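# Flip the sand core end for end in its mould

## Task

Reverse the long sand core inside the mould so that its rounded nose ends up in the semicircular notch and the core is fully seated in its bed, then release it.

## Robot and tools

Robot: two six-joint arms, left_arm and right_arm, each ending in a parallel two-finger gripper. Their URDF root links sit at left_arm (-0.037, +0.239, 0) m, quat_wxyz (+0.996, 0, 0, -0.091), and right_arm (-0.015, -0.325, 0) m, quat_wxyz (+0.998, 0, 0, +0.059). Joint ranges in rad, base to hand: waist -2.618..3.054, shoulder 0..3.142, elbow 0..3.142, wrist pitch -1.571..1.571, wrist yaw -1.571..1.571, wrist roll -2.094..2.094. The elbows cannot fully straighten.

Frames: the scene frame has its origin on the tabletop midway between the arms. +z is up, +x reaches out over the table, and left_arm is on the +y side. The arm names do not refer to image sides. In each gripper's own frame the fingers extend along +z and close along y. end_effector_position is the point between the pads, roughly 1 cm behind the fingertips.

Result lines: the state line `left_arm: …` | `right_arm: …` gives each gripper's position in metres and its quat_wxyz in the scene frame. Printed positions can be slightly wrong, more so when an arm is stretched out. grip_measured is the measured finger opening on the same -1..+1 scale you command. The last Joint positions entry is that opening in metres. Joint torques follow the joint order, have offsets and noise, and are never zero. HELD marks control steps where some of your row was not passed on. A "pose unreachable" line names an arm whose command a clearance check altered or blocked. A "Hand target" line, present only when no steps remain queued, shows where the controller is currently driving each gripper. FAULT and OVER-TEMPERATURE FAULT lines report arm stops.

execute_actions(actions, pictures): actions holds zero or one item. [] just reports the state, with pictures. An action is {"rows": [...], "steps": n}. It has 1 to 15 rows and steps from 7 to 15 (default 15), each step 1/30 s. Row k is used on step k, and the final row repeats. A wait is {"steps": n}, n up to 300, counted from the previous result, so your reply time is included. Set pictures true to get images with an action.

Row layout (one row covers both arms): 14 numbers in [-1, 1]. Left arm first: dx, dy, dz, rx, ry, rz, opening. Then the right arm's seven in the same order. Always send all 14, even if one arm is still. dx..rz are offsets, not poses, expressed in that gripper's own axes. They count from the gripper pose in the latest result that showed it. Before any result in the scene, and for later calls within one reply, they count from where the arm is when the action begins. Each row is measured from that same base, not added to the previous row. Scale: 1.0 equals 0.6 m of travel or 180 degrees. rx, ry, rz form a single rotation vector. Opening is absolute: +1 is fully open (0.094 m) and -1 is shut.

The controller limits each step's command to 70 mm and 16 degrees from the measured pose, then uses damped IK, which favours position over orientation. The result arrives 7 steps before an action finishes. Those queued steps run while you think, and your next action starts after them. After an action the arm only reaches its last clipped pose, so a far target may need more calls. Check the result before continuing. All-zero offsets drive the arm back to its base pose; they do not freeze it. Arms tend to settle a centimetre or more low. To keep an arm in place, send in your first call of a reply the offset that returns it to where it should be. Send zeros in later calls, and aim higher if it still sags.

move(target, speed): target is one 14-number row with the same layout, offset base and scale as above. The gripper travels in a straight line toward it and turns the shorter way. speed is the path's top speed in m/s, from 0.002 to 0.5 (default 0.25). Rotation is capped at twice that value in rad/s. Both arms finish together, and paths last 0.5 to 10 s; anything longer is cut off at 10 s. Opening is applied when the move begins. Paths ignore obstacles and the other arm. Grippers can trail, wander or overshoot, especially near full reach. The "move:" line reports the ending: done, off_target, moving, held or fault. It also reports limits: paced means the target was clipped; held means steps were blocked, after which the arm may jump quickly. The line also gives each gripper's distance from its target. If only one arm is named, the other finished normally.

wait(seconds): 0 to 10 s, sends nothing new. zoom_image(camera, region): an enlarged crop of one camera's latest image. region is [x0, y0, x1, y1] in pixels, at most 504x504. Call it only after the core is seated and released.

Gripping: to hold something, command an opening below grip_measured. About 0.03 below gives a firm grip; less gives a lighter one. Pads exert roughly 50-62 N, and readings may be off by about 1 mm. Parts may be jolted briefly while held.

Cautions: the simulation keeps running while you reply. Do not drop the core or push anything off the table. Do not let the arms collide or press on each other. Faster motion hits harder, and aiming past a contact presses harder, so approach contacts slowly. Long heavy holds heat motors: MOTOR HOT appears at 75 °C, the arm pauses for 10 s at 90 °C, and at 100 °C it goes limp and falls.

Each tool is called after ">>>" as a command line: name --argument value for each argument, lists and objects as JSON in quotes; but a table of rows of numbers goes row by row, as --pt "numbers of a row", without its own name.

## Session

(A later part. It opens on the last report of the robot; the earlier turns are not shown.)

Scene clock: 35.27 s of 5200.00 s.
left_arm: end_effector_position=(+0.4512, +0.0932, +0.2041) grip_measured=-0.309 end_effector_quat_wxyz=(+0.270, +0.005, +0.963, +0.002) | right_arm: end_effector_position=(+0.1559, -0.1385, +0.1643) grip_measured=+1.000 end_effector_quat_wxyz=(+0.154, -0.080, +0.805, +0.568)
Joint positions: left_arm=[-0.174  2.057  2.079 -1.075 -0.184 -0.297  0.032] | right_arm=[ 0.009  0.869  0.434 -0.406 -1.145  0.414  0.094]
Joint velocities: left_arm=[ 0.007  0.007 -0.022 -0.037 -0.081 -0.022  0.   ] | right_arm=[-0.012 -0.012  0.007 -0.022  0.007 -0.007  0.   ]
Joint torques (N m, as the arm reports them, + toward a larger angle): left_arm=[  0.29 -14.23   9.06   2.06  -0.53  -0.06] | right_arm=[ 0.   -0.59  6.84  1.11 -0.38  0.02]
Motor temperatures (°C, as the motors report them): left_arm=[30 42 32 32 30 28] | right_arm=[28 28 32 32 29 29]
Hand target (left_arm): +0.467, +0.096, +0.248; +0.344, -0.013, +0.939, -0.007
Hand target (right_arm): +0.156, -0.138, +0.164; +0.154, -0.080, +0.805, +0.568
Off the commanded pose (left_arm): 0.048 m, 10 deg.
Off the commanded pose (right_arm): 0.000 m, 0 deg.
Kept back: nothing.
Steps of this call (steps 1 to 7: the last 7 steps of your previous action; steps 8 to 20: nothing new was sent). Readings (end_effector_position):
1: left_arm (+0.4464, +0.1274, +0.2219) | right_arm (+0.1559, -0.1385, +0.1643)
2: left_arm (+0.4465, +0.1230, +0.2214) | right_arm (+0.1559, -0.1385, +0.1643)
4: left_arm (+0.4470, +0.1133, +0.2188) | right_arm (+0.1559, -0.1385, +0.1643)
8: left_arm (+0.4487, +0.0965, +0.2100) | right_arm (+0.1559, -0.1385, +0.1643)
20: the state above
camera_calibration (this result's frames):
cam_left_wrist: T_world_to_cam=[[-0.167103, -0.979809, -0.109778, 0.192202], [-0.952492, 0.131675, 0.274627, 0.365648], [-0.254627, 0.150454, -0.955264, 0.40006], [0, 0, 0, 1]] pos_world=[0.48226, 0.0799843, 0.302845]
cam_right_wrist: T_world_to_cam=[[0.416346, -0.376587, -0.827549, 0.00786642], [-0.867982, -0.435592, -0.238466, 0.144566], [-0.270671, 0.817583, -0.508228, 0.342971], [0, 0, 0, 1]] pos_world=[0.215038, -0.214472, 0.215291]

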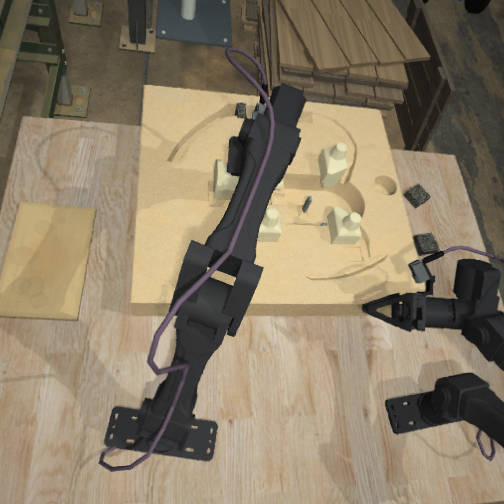

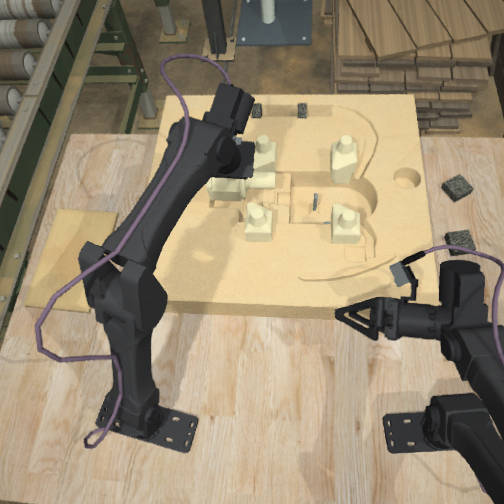

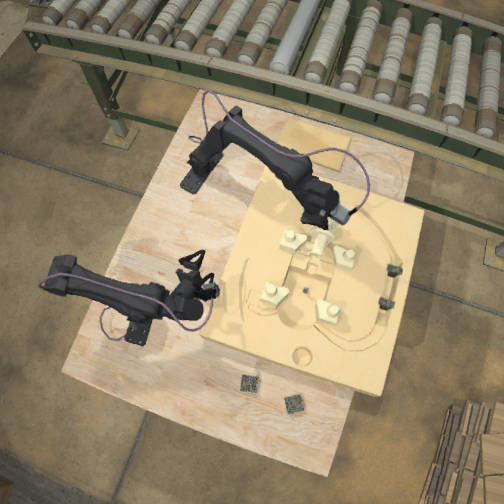

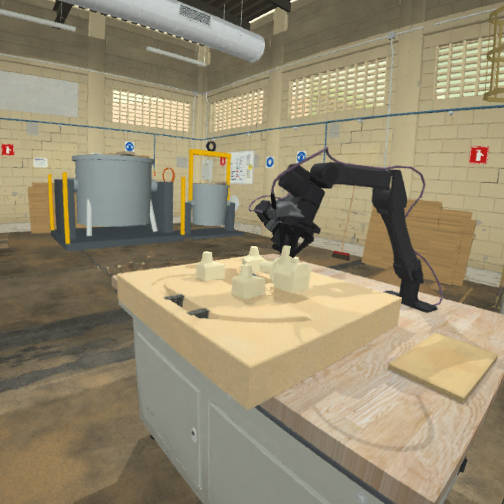

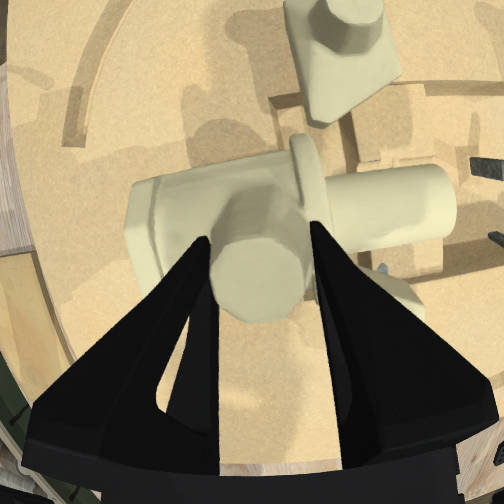

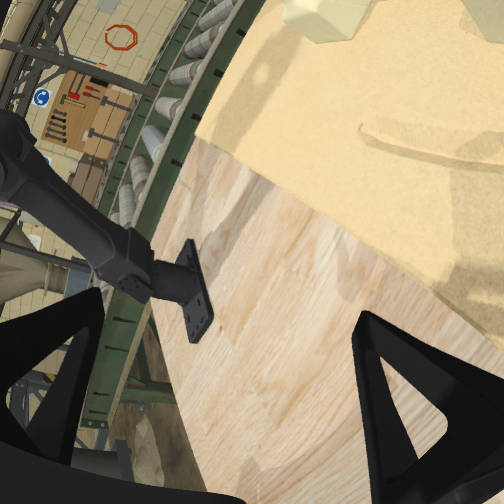

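>>> execute_actions --actions '[{"rows":[[-0.067,0.003,-0.043,0.002,-0.052,-0.013,-0.39,0,0,0,0,0,0,1],[-0.066,0.003,-0.0405,0.002,-0.052,-0.013,-0.39,0,0,0,0,0,0,1],[-0.0645,0.003,-0.038,0.002,-0.053,-0.013,-0.39,0,0,0,0,0,0,1],[-0.063,0.003,-0.0355,0.002,-0.053,-0.013,-0.39,0,0,0,0,0,0,1],[-0.062,0.003,-0.033,0.002,-0.053,-0.013,-0.39,0,0,0,0,0,0,1],[-0.061,0.003,-0.0305,0.002,-0.054,-0.013,-0.39,0,0,0,0,0,0,1],[-0.0595,0.003,-0.028,0.002,-0.054,-0.013,-0.39,0,0,0,0,0,0,1],[-0.058,0.003,-0.026,0.002,-0.054,-0.013,-0.39,0,0,0,0,0,0,1],[-0.057,0.003,-0.0235,0.002,-0.055,-0.013,-0.39,0,0,0,0,0,0,1],[-0.056,0.003,-0.021,0.002,-0.055,-0.013,-0.39,0,0,0,0,0,0,1],[-0.0545,0.003,-0.019,0.002,-0.055,-0.013,-0.39,0,0,0,0,0,0,1],[-0.053,0.003,-0.0165,0.002,-0.056,-0.013,-0.39,0,0,0,0,0,0,1],[-0.052,0.003,-0.014,0.002,-0.056,-0.013,-0.39,0,0,0,0,0,0,1],[-0.0505,0.003,-0.012,0.002,-0.056,-0.013,-0.39,0,0,0,0,0,0,1],[-0.049,0.003,-0.0095,0.002,-0.056,-0.013,-0.39,0,0,0,0,0,0,1]]}]'

>>> execute_actions --actions '[{"steps":18}]' --pictures true

>>> zoom_image --camera "cam_low" --region '[240, 225, 340, 315]'

>>> zoom_image --camera "cam_head_right" --region '[185, 140, 305, 240]'

Scene clock: 36.37 s of 5200.00 s.
left_arm: end_effector_position=(+0.4535, +0.0928, +0.1927) grip_measured=-0.309 end_effector_quat_wxyz=(+0.270, +0.004, +0.963, +0.003) | right_arm: end_effector_position=(+0.1559, -0.1385, +0.1643) grip_measured=+1.000 end_effector_quat_wxyz=(+0.154, -0.080, +0.805, +0.568)
Joint positions: left_arm=[-0.174  2.057  2.032 -1.03  -0.187 -0.299  0.032] | right_arm=[ 0.009  0.869  0.434 -0.406 -1.145  0.414  0.094]
Joint velocities: left_arm=[-0.002 -0.022 -0.335  0.212  0.051 -0.037 -0.002] | right_arm=[-0.002 -0.017 -0.007  0.007 -0.037 -0.022  0.   ]
Joint torques (N m, as the arm reports them, + toward a larger angle): left_arm=[  0.17 -15.26   8.88   1.95  -0.52  -0.06] | right_arm=[ 0.   -0.58  6.84  1.11 -0.38  0.02]
Motor temperatures (°C, as the motors report them): left_arm=[30 42 32 33 30 28] | right_arm=[28 28 32 32 29 29]
Steps of this call (steps 1 to 25: nothing new was sent; steps 26 to 33: the first 8 steps of this action). Readings (end_effector_position):
26: left_arm (+0.4516, +0.0932, +0.2043) | right_arm (+0.1559, -0.1385, +0.1643)
27: left_arm (+0.4517, +0.0932, +0.2044) | right_arm (+0.1559, -0.1385, +0.1643)
29: left_arm (+0.4526, +0.0929, +0.2030) | right_arm (+0.1559, -0.1385, +0.1643)
33: the state above

Scene clock: 36.97 s of 5200.00 s.
left_arm: end_effector_position=(+0.4521, +0.0940, +0.1736) grip_measured=-0.309 end_effector_quat_wxyz=(+0.269, +0.004, +0.963, +0.005) | right_arm: end_effector_position=(+0.1559, -0.1385, +0.1643) grip_measured=+1.000 end_effector_quat_wxyz=(+0.154, -0.080, +0.805, +0.568)
Joint positions: left_arm=[-0.174  2.036  1.926 -0.947 -0.19  -0.299  0.032] | right_arm=[ 0.009  0.869  0.434 -0.406 -1.145  0.414  0.094]
Joint velocities: left_arm=[-0.007 -0.002  0.012  0.022 -0.037  0.007 -0.001] | right_arm=[-0.017  0.007 -0.012  0.007  0.007 -0.066  0.   ]
Joint torques (N m, as the arm reports them, + toward a larger angle): left_arm=[  0.08 -15.41   9.22   2.03  -0.51  -0.06] | right_arm=[ 0.02 -0.58  6.83  1.11 -0.38  0.02]
Motor temperatures (°C, as the motors report them): left_arm=[30 42 32 33 30 28] | right_arm=[28 28 32 32 29 29]
Hand target (left_arm): +0.468, +0.096, +0.226; +0.349, -0.014, +0.937, -0.008
Hand target (right_arm): +0.156, -0.138, +0.164; +0.154, -0.080, +0.805, +0.568
Off the commanded pose (left_arm): 0.055 m, 10 deg.
Off the commanded pose (right_arm): 0.000 m, 0 deg.
Kept back: nothing.
Steps of this call (steps 1 to 7: the last 7 steps of your previous action; steps 8 to 18: nothing new was sent). Readings (end_effector_position):
1: left_arm (+0.4532, +0.0929, +0.1889) | right_arm (+0.1559, -0.1385, +0.1643)
2: left_arm (+0.4526, +0.0931, +0.1851) | right_arm (+0.1559, -0.1385, +0.1643)
4: left_arm (+0.4513, +0.0936, +0.1776) | right_arm (+0.1559, -0.1385, +0.1643)
8: left_arm (+0.4499, +0.0946, +0.1688) | right_arm (+0.1559, -0.1385, +0.1643)
18: the state above
camera_calibration (this result's frames):
cam_left_wrist: T_world_to_cam=[[-0.162467, -0.980039, -0.114582, 0.188547], [-0.952561, 0.125494, 0.277272, 0.374951], [-0.257358, 0.154194, -0.953935, 0.371672], [0, 0, 0, 1]] pos_world=[0.483449, 0.0804199, 0.272191]
cam_right_wrist: T_world_to_cam=[[0.416346, -0.376587, -0.827549, 0.00786642], [-0.867982, -0.435592, -0.238466, 0.144566], [-0.270671, 0.817583, -0.508228, 0.342971], [0, 0, 0, 1]] pos_world=[0.215038, -0.214472, 0.215291]

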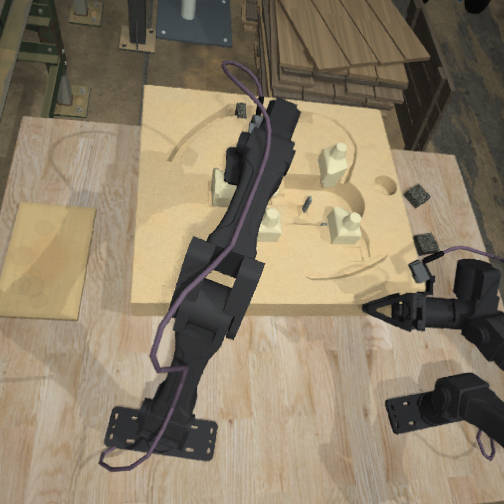

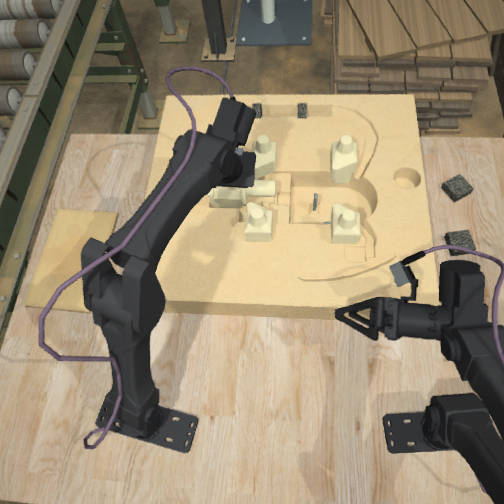

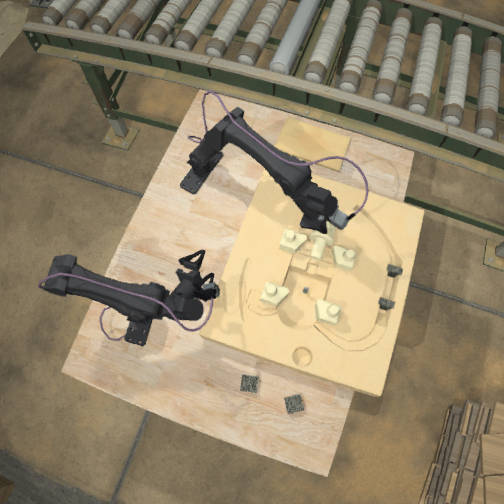

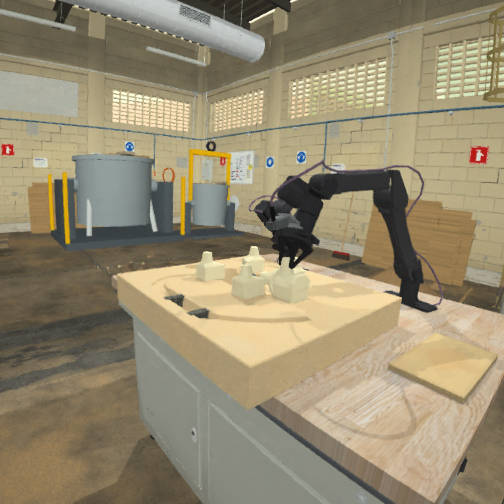

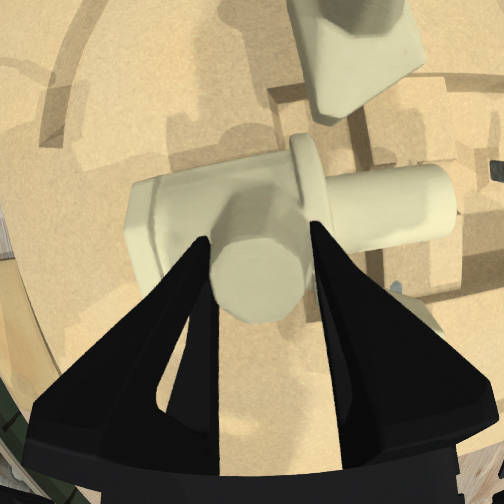

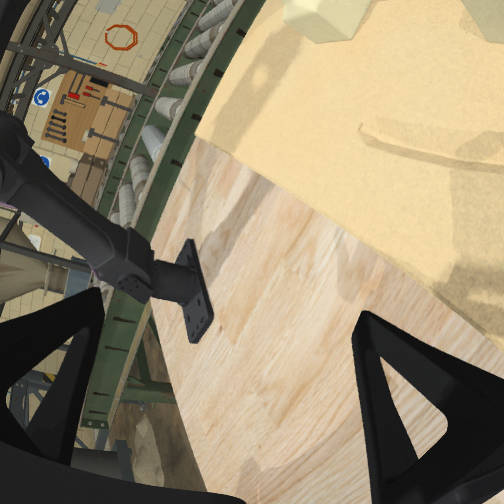

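Region (240, 225, 340, 315) of cam_low's 504x504 image, scaled by 5.040, with more detail than that image has; it fills the top 454 rows of this view, and the rest is white.

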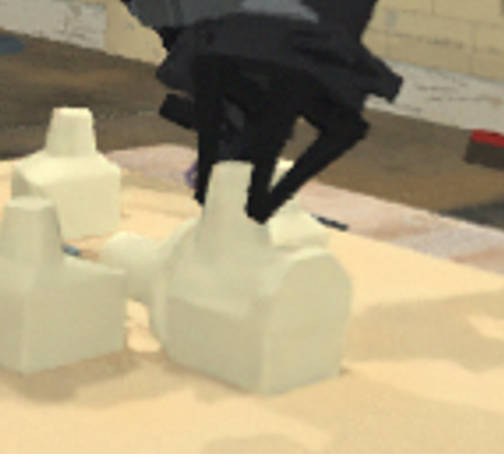

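Region (185, 140, 305, 240) of cam_head_right's 504x504 image, scaled by 4.200, with more detail than that image has.

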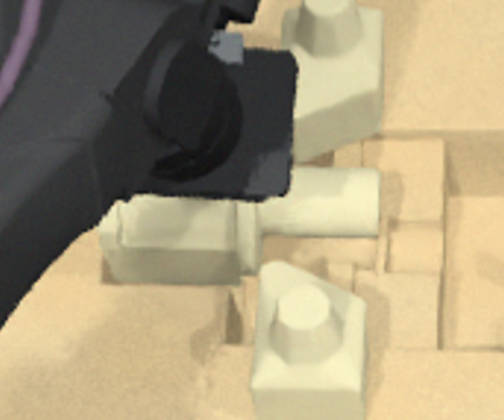

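>>> execute_actions --actions '[{"rows":[[-0.072,0.003,-0.051,0.003,-0.056,-0.013,-0.39,0,0,0,0,0,0,1],[-0.0705,0.004,-0.049,0.003,-0.056,-0.013,-0.39,0,0,0,0,0,0,1],[-0.069,0.005,-0.047,0.003,-0.056,-0.013,-0.39,0,0,0,0,0,0,1],[-0.068,0.007,-0.045,0.003,-0.056,-0.013,-0.39,0,0,0,0,0,0,1],[-0.0665,0.009,-0.043,0.003,-0.056,-0.013,-0.39,0,0,0,0,0,0,1],[-0.065,0.011,-0.041,0.003,-0.056,-0.013,-0.39,0,0,0,0,0,0,1],[-0.064,0.011,-0.039,0.003,-0.055,-0.013,-0.39,0,0,0,0,0,0,1],[-0.0625,0.011,-0.037,0.003,-0.055,-0.013,-0.39,0,0,0,0,0,0,1],[-0.061,0.011,-0.035,0.003,-0.055,-0.013,-0.39,0,0,0,0,0,0,1],[-0.06,0.011,-0.033,0.003,-0.055,-0.013,-0.39,0,0,0,0,0,0,1],[-0.0585,0.011,-0.031,0.003,-0.054,-0.013,-0.39,0,0,0,0,0,0,1],[-0.057,0.011,-0.029,0.003,-0.054,-0.013,-0.39,0,0,0,0,0,0,1],[-0.056,0.011,-0.027,0.003,-0.054,-0.013,-0.39,0,0,0,0,0,0,1],[-0.0545,0.011,-0.025,0.003,-0.054,-0.013,-0.39,0,0,0,0,0,0,1],[-0.053,0.011,-0.0225,0.003,-0.054,-0.013,-0.39,0,0,0,0,0,0,1]]}]'

>>> execute_actions --actions '[{"steps":16}]'

Scene clock: 37.83 s of 5200.00 s.
left_arm: end_effector_position=(+0.4503, +0.0950, +0.1641) grip_measured=-0.309 end_effector_quat_wxyz=(+0.268, +0.003, +0.963, +0.006) | right_arm: end_effector_position=(+0.1559, -0.1385, +0.1643) grip_measured=+1.000 end_effector_quat_wxyz=(+0.154, -0.080, +0.805, +0.568)
Joint positions: left_arm=[-0.173  2.026  1.874 -0.908 -0.191 -0.299  0.032] | right_arm=[ 0.009  0.869  0.434 -0.406 -1.145  0.414  0.094]
Joint velocities: left_arm=[ 0.027 -0.022 -0.237  0.154  0.022  0.081  0.001] | right_arm=[ 0.012  0.002 -0.002  0.022 -0.051  0.022  0.   ]
Joint torques (N m, as the arm reports them, + toward a larger angle): left_arm=[  1.   -15.38   9.23   2.06  -0.48   0.01] | right_arm=[ 0.01 -0.57  6.85  1.12 -0.38  0.02]
Motor temperatures (°C, as the motors report them): left_arm=[30 43 32 33 30 28] | right_arm=[28 28 32 32 29 29]
Steps of this call (steps 1 to 18: nothing new was sent; steps 19 to 26: the first 8 steps of this action). Readings (end_effector_position):
19: left_arm (+0.4526, +0.0939, +0.1736) | right_arm (+0.1559, -0.1385, +0.1643)
20: left_arm (+0.4528, +0.0939, +0.1734) | right_arm (+0.1559, -0.1385, +0.1643)
22: left_arm (+0.4526, +0.0939, +0.1714) | right_arm (+0.1559, -0.1385, +0.1643)
26: the state above

Scene clock: 38.37 s of 5200.00 s.
left_arm: end_effector_position=(+0.4506, +0.0969, +0.1514) grip_measured=-0.309 end_effector_quat_wxyz=(+0.269, +0.002, +0.963, +0.007) | right_arm: end_effector_position=(+0.1559, -0.1385, +0.1643) grip_measured=+1.000 end_effector_quat_wxyz=(+0.154, -0.080, +0.805, +0.568)
Joint positions: left_arm=[-0.17   2.019  1.813 -0.852 -0.192 -0.299  0.032] | right_arm=[ 0.009  0.869  0.434 -0.406 -1.145  0.414  0.094]
Joint velocities: left_arm=[ 0.012 -0.002 -0.007  0.037 -0.037 -0.022  0.   ] | right_arm=[ 0.002 -0.007  0.002  0.007  0.037  0.022  0.   ]
Joint torques (N m, as the arm reports them, + toward a larger angle): left_arm=[  0.89 -15.37   9.16   2.03  -0.47   0.  ] | right_arm=[ 0.01 -0.58  6.83  1.11 -0.38  0.02]
Motor temperatures (°C, as the motors report them): left_arm=[30 43 32 33 30 28] | right_arm=[28 28 32 32 29 29]
Hand target (left_arm): +0.468, +0.101, +0.203; +0.347, -0.014, +0.938, -0.005
Hand target (right_arm): +0.156, -0.138, +0.164; +0.154, -0.080, +0.805, +0.568
Off the commanded pose (left_arm): 0.055 m, 10 deg.
Off the commanded pose (right_arm): 0.000 m, 0 deg.
Kept back: nothing.
Steps of this call (steps 1 to 7: the last 7 steps of your previous action; steps 8 to 16: nothing new was sent). Readings (end_effector_position):
1: left_arm (+0.4498, +0.0952, +0.1621) | right_arm (+0.1559, -0.1385, +0.1643)
2: left_arm (+0.4499, +0.0956, +0.1607) | right_arm (+0.1559, -0.1385, +0.1643)
4: left_arm (+0.4501, +0.0964, +0.1580) | right_arm (+0.1559, -0.1385, +0.1643)
8: left_arm (+0.4501, +0.0970, +0.1530) | right_arm (+0.1559, -0.1385, +0.1643)
16: the state above

>>> execute_actions --actions '[{"rows":[[-0.073,0.004,-0.051,0.004,-0.053,-0.011,-0.39,0,0,0,0,0,0,1],[-0.072,0.004,-0.048,0.004,-0.053,-0.011,-0.39,0,0,0,0,0,0,1],[-0.071,0.004,-0.045,0.004,-0.052,-0.011,-0.39,0,0,0,0,0,0,1],[-0.069,0.004,-0.042,0.004,-0.051,-0.011,-0.39,0,0,0,0,0,0,1],[-0.067,0.004,-0.039,0.004,-0.05,-0.011,-0.39,0,0,0,0,0,0,1],[-0.064,0.004,-0.036,0.004,-0.048,-0.01,-0.39,0,0,0,0,0,0,1],[-0.061,0.004,-0.033,0.004,-0.046,-0.01,-0.39,0,0,0,0,0,0,1],[-0.057,0.004,-0.03,0.004,-0.044,-0.009,-0.39,0,0,0,0,0,0,1],[-0.053,0.003,-0.027,0.004,-0.042,-0.009,-0.39,0,0,0,0,0,0,1],[-0.049,0.003,-0.024,0.004,-0.04,-0.008,-0.39,0,0,0,0,0,0,1],[-0.045,0.003,-0.021,0.004,-0.038,-0.008,-0.39,0,0,0,0,0,0,1],[-0.041,0.003,-0.018,0.004,-0.035,-0.007,-0.39,0,0,0,0,0,0,1],[-0.037,0.003,-0.015,0.004,-0.033,-0.007,-0.39,0,0,0,0,0,0,1],[-0.033,0.003,-0.012,0.004,-0.03,-0.006,-0.39,0,0,0,0,0,0,1],[-0.029,0.003,-0.01,0.004,-0.028,-0.006,-0.39,0,0,0,0,0,0,1]]}]'

>>> execute_actions --actions '[{"steps":14}]'

Scene clock: 39.30 s of 5200.00 s.
left_arm: end_effector_position=(+0.4506, +0.0969, +0.1479) grip_measured=-0.309 end_effector_quat_wxyz=(+0.269, +0.002, +0.963, +0.007) | right_arm: end_effector_position=(+0.1559, -0.1385, +0.1643) grip_measured=+1.000 end_effector_quat_wxyz=(+0.154, -0.080, +0.805, +0.568)
Joint positions: left_arm=[-0.17   2.019  1.799 -0.839 -0.192 -0.299  0.032] | right_arm=[ 0.009  0.869  0.434 -0.406 -1.145  0.414  0.094]
Joint velocities: left_arm=[-0.002  0.002 -0.115  0.051  0.007 -0.007 -0.001] | right_arm=[ 0.002 -0.012  0.007  0.095 -0.022 -0.022  0.   ]
Joint torques (N m, as the arm reports them, + toward a larger angle): left_arm=[  0.73 -13.99   8.89   1.85  -0.39   0.  ] | right_arm=[ 0.   -0.56  6.82  1.11 -0.38  0.02]
Motor temperatures (°C, as the motors report them): left_arm=[30 43 33 33 30 28] | right_arm=[28 28 32 32 29 29]
Steps of this call (steps 1 to 20: nothing new was sent; steps 21 to 28: the first 8 steps of this action). Readings (end_effector_position):
21: left_arm (+0.4506, +0.0969, +0.1514) | right_arm (+0.1559, -0.1385, +0.1643)
22: left_arm (+0.4507, +0.0968, +0.1515) | right_arm (+0.1559, -0.1385, +0.1643)
24: left_arm (+0.4509, +0.0968, +0.1512) | right_arm (+0.1559, -0.1385, +0.1643)
28: the state above

Scene clock: 39.77 s of 5200.00 s.
left_arm: end_effector_position=(+0.4524, +0.0977, +0.1445) grip_measured=-0.309 end_effector_quat_wxyz=(+0.273, +0.001, +0.962, +0.005) | right_arm: end_effector_position=(+0.1559, -0.1385, +0.1643) grip_measured=+1.000 end_effector_quat_wxyz=(+0.154, -0.080, +0.805, +0.568)
Joint positions: left_arm=[-0.167  2.016  1.777 -0.809 -0.191 -0.297  0.032] | right_arm=[ 0.009  0.869  0.434 -0.406 -1.145  0.414  0.094]
Joint velocities: left_arm=[ 0.007 -0.012 -0.007 -0.037  0.022  0.022 -0.001] | right_arm=[ 0.007  0.007  0.002 -0.007  0.051 -0.007  0.   ]
Joint torques (N m, as the arm reports them, + toward a larger angle): left_arm=[  0.37 -13.04   7.25   1.76  -0.22   0.02] | right_arm=[ 0.02 -0.57  6.84  1.11 -0.38  0.02]
Motor temperatures (°C, as the motors report them): left_arm=[30 44 32 33 30 28] | right_arm=[28 28 32 32 29 29]
Hand target (left_arm): +0.461, +0.098, +0.166; +0.310, -0.005, +0.951, -0.002
Hand target (right_arm): +0.156, -0.138, +0.164; +0.154, -0.080, +0.805, +0.568
Off the commanded pose (left_arm): 0.023 m, 5 deg.
Off the commanded pose (right_arm): 0.000 m, 0 deg.
Kept back: nothing.
Steps of this call (steps 1 to 7: the last 7 steps of your previous action; steps 8 to 14: nothing new was sent). Readings (end_effector_position):
1: left_arm (+0.4509, +0.0968, +0.1472) | right_arm (+0.1559, -0.1385, +0.1643)
2: left_arm (+0.4507, +0.0970, +0.1460) | right_arm (+0.1559, -0.1385, +0.1643)
4: left_arm (+0.4518, +0.0973, +0.1452) | right_arm (+0.1559, -0.1385, +0.1643)
8: left_arm (+0.4524, +0.0975, +0.1444) | right_arm (+0.1559, -0.1385, +0.1643)
14: the state above

Expected seated height. Release and lift.

>>> execute_actions --actions '[{"rows":[[-0.026,0,-0.02,0,-0.02,0,-0.39,0,0,0,0,0,0,1],[-0.02,0,-0.016,0,-0.016,0,-0.39,0,0,0,0,0,0,1],[-0.015,0,-0.012,0,-0.012,0,-0.39,0,0,0,0,0,0,1],[-0.01,0,-0.008,0,-0.009,0,-0.39,0,0,0,0,0,0,1],[-0.005,0,-0.004,0,-0.006,0,-0.39,0,0,0,0,0,0,1],[-0.002,0,0,0,-0.004,0,-0.39,0,0,0,0,0,0,1],[-0.002,0,0,0,-0.004,0,-0.39,0,0,0,0,0,0,1],[-0.002,0,0,0,-0.004,0,-0.39,0,0,0,0,0,0,1],[-0.006,0,-0.006,0,-0.006,0,-0.34,0,0,0,0,0,0,1],[-0.008,0,-0.01,0,-0.006,0,-0.3,0,0,0,0,0,0,1],[-0.008,0,-0.012,0,-0.006,0,-0.25,0,0,0,0,0,0,1],[-0.008,0,-0.012,0,-0.006,0,-0.18,0,0,0,0,0,0,1],[-0.008,0,-0.012,0,-0.006,0,-0.1,0,0,0,0,0,0,1],[-0.008,0,-0.012,0,-0.006,0,-0.05,0,0,0,0,0,0,1]]}]'

>>> execute_actions --actions '[{"rows":[[-0.012,0,-0.02,0,-0.006,0,-0.05,0,0,0,0,0,0,1],[-0.017,0,-0.03,0,-0.006,0,-0.05,0,0,0,0,0,0,1],[-0.022,0,-0.04,0,-0.006,0,-0.05,0,0,0,0,0,0,1],[-0.027,0,-0.05,0,-0.006,0,-0.05,0,0,0,0,0,0,1],[-0.032,0,-0.06,0,-0.006,0,-0.05,0,0,0,0,0,0,1],[-0.037,0,-0.07,0,-0.006,0,-0.05,0,0,0,0,0,0,1],[-0.042,0,-0.08,0,-0.006,0,-0.05,0,0,0,0,0,0,1],[-0.045,0,-0.09,0,-0.006,0,-0.05,0,0,0,0,0,0,1],[-0.047,0,-0.1,0,-0.006,0,-0.05,0,0,0,0,0,0,1],[-0.048,0,-0.11,0,-0.006,0,-0.05,0,0,0,0,0,0,1],[-0.048,0,-0.12,0,-0.006,0,-0.05,0,0,0,0,0,0,1],[-0.048,0,-0.13,0,-0.006,0,-0.05,0,0,0,0,0,0,1],[-0.048,0,-0.14,0,-0.006,0,-0.05,0,0,0,0,0,0,1],[-0.048,0,-0.15,0,-0.006,0,-0.05,0,0,0,0,0,0,1],[-0.048,0,-0.16,0,-0.006,0,-0.05,0,0,0,0,0,0,1]]}]'

>>> execute_actions --actions '[{"steps":16}]' --pictures true

>>> zoom_image --camera "cam_low" --region '[240, 225, 340, 315]'

>>> zoom_image --camera "cam_head_right" --region '[200, 165, 300, 225]'

>>> zoom_image --camera "cam_high" --region '[275, 205, 365, 295]'

Scene clock: 41.70 s of 5200.00 s.
left_arm: end_effector_position=(+0.4519, +0.0977, +0.1442) grip_measured=-0.309 end_effector_quat_wxyz=(+0.272, +0.001, +0.962, +0.006) | right_arm: end_effector_position=(+0.1559, -0.1385, +0.1643) grip_measured=+1.000 end_effector_quat_wxyz=(+0.154, -0.080, +0.805, +0.568)
Joint positions: left_arm=[-0.167  2.016  1.777 -0.811 -0.19  -0.296  0.032] | right_arm=[ 0.009  0.869  0.434 -0.406 -1.145  0.414  0.094]
Joint velocities: left_arm=[ 0.012  0.002  0.002 -0.037  0.051 -0.022 -0.002] | right_arm=[ 0.007  0.002  0.002 -0.007 -0.022  0.037  0.   ]
Joint torques (N m, as the arm reports them, + toward a larger angle): left_arm=[ -0.07 -11.1    6.4    1.45  -0.16  -0.01] | right_arm=[ 0.01 -0.57  6.83  1.11 -0.38  0.02]
Motor temperatures (°C, as the motors report them): left_arm=[30 44 32 34 30 28] | right_arm=[28 28 32 33 29 29]
Steps of this call (steps 1 to 50: nothing new was sent; steps 51 to 58: the first 8 steps of this action). Readings (end_effector_position):
51: left_arm (+0.4524, +0.0977, +0.1445) | right_arm (+0.1559, -0.1385, +0.1643)
52: left_arm (+0.4523, +0.0977, +0.1445) | right_arm (+0.1559, -0.1385, +0.1643)
54: left_arm (+0.4520, +0.0977, +0.1443) | right_arm (+0.1559, -0.1385, +0.1643)
58: the state above

Scene clock: 42.20 s of 5200.00 s.
left_arm: end_effector_position=(+0.4512, +0.0980, +0.1730) grip_measured=-0.053 end_effector_quat_wxyz=(+0.274, +0.001, +0.962, +0.006) | right_arm: end_effector_position=(+0.1559, -0.1385, +0.1643) grip_measured=+1.000 end_effector_quat_wxyz=(+0.154, -0.080, +0.805, +0.568)
Joint positions: left_arm=[-0.168  2.016  1.889 -0.919 -0.192 -0.296  0.044] | right_arm=[ 0.009  0.869  0.434 -0.406 -1.145  0.414  0.094]
Joint velocities: left_arm=[-0.007 -0.012  0.813 -0.564 -0.051 -0.007  0.   ] | right_arm=[-0.022  0.007  0.002 -0.007  0.022 -0.037  0.   ]
Joint torques (N m, as the arm reports them, + toward a larger angle): left_arm=[ -0.94 -12.21   9.97   1.21  -0.23  -0.05] | right_arm=[ 0.01 -0.58  6.84  1.11 -0.38  0.02]
Motor temperatures (°C, as the motors report them): left_arm=[30 44 32 33 30 28] | right_arm=[28 28 32 33 29 29]
Off your previous action's commanded pose (left_arm): 0.009 m, 1 deg at its last step (step 7 of this call).
Off your previous action's commanded pose (right_arm): 0.000 m, 0 deg at its last step (step 7 of this call).
Steps of this call (steps 1 to 7: the last 7 steps of your previous action; steps 8 to 15: the first 8 steps of this action, its rows measured from where the robot was after step 7). Readings (end_effector_position):
7: left_arm (+0.4513, +0.0983, +0.1438) | right_arm (+0.1559, -0.1385, +0.1643)
8: left_arm (+0.4512, +0.0984, +0.1438) | right_arm (+0.1559, -0.1385, +0.1643)
9: left_arm (+0.4503, +0.0987, +0.1437) | right_arm (+0.1559, -0.1385, +0.1643)
11: left_arm (+0.4486, +0.0993, +0.1474) | right_arm (+0.1559, -0.1385, +0.1643)
15: the state above

Scene clock: 42.73 s of 5200.00 s.
left_arm: end_effector_position=(+0.4292, +0.0939, +0.2295) grip_measured=-0.053 end_effector_quat_wxyz=(+0.277, +0.007, +0.961, +0.002) | right_arm: end_effector_position=(+0.1559, -0.1385, +0.1643) grip_measured=+1.000 end_effector_quat_wxyz=(+0.154, -0.080, +0.805, +0.568)
Joint positions: left_arm=[-0.193  1.976  2.057 -1.122 -0.197 -0.308  0.044] | right_arm=[ 0.009  0.869  0.434 -0.406 -1.145  0.414  0.094]
Joint velocities: left_arm=[-0.007  0.002 -0.012 -0.154 -0.007  0.007 -0.   ] | right_arm=[-0.007  0.022 -0.007 -0.007 -0.051  0.037  0.   ]
Joint torques (N m, as the arm reports them, + toward a larger angle): left_arm=[ -0.55 -10.62   9.33   1.22  -0.27  -0.1 ] | right_arm=[ 0.   -0.57  6.84  1.11 -0.38  0.02]
Motor temperatures (°C, as the motors report them): left_arm=[30 44 32 33 30 28] | right_arm=[28 28 32 33 29 29]
Hand target (left_arm): +0.427, +0.095, +0.239; +0.284, +0.002, +0.959, +0.006
Hand target (right_arm): +0.156, -0.138, +0.164; +0.154, -0.080, +0.805, +0.568
Off the commanded pose (left_arm): 0.012 m, 1 deg.
Off the commanded pose (right_arm): 0.000 m, 0 deg.
Kept back: nothing.
Steps of this call (steps 1 to 7: the last 7 steps of your previous action; steps 8 to 16: nothing new was sent). Readings (end_effector_position):
1: left_arm (+0.4525, +0.0973, +0.1812) | right_arm (+0.1559, -0.1385, +0.1643)
2: left_arm (+0.4533, +0.0966, +0.1891) | right_arm (+0.1559, -0.1385, +0.1643)
4: left_arm (+0.4518, +0.0952, +0.2031) | right_arm (+0.1559, -0.1385, +0.1643)
8: left_arm (+0.4414, +0.0927, +0.2232) | right_arm (+0.1559, -0.1385, +0.1643)
16: the state above
camera_calibration (this result's frames):
cam_left_wrist: T_world_to_cam=[[-0.168377, -0.97921, -0.113123, 0.193328], [-0.956065, 0.134293, 0.260585, 0.342095], [-0.239976, 0.152029, -0.958801, 0.412933], [0, 0, 0, 1]] pos_world=[0.458711, 0.0805904, 0.328646]
cam_right_wrist: T_world_to_cam=[[0.416346, -0.376587, -0.827549, 0.00786642], [-0.867982, -0.435592, -0.238466, 0.144566], [-0.270671, 0.817583, -0.508228, 0.342971], [0, 0, 0, 1]] pos_world=[0.215038, -0.214472, 0.215291]

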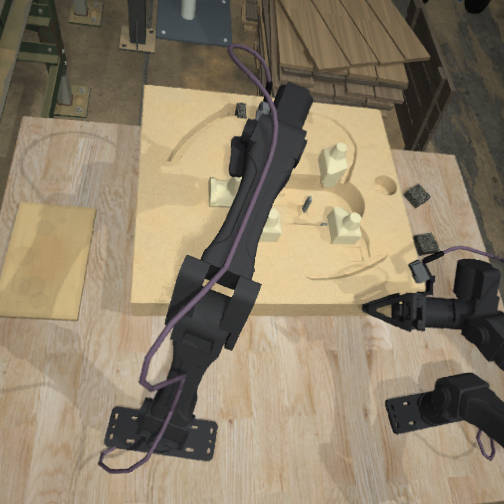

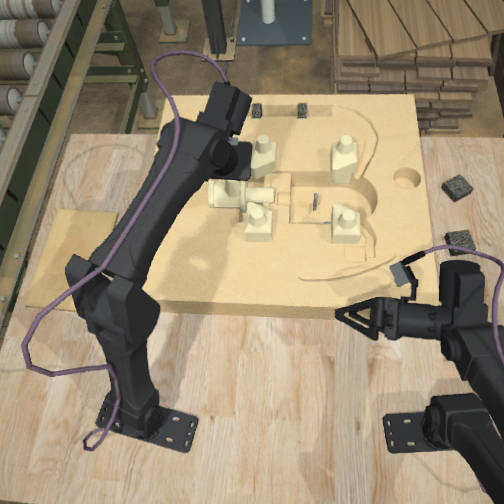

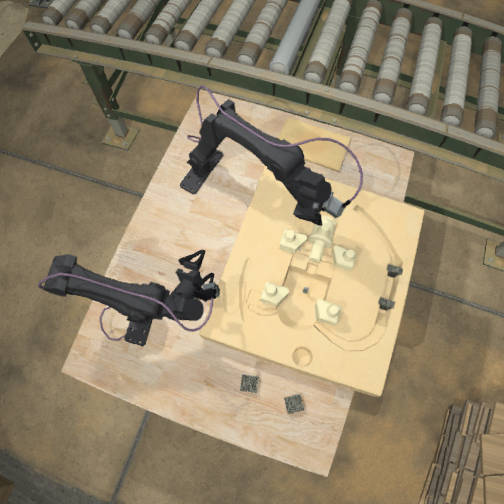

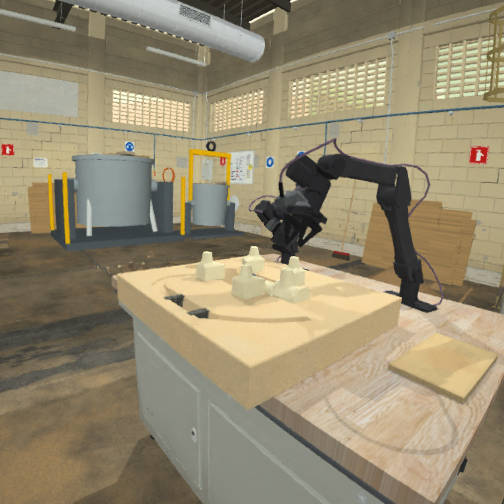

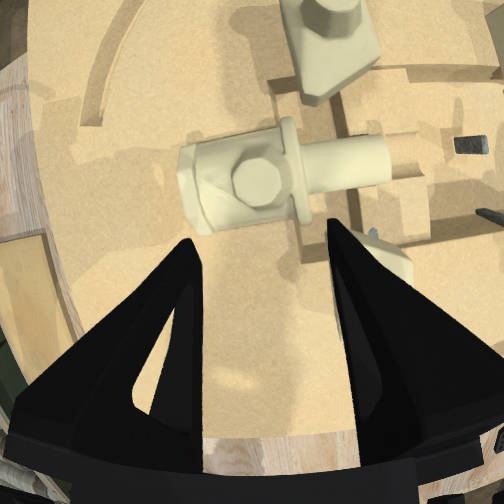

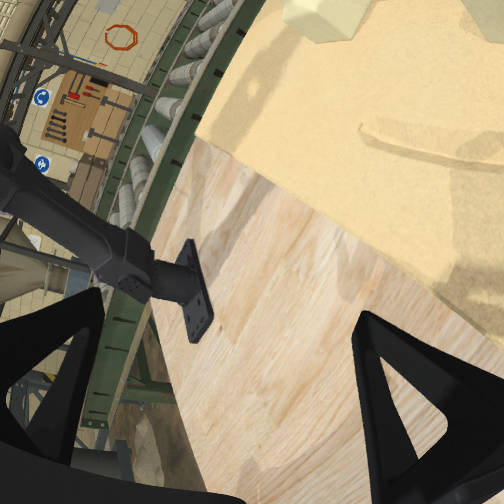

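Region (240, 225, 340, 315) of cam_low's 504x504 image, scaled by 5.040, with more detail than that image has; it fills the top 454 rows of this view, and the rest is white.

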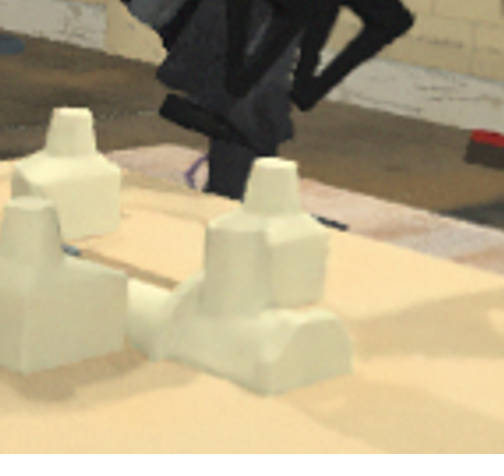

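Region (200, 165, 300, 225) of cam_head_right's 504x504 image, scaled by 5.040, with more detail than that image has; it fills the top 302 rows of this view, and the rest is white.

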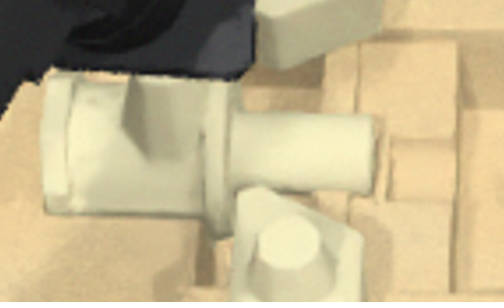

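Region (275, 205, 365, 295) of cam_high's 504x504 image, scaled by 5.600, with more detail than that image has.

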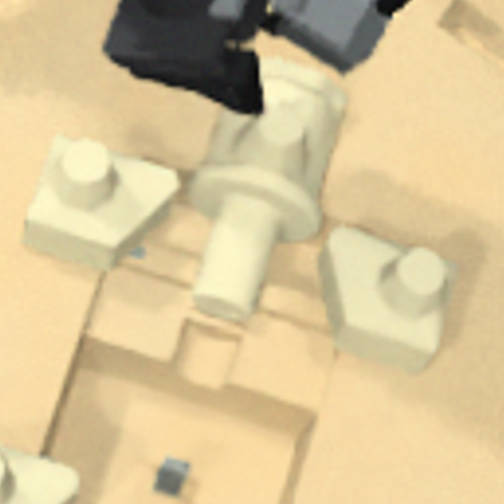

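>>> finished_scene --scene 2

The scene is finished: the task was done.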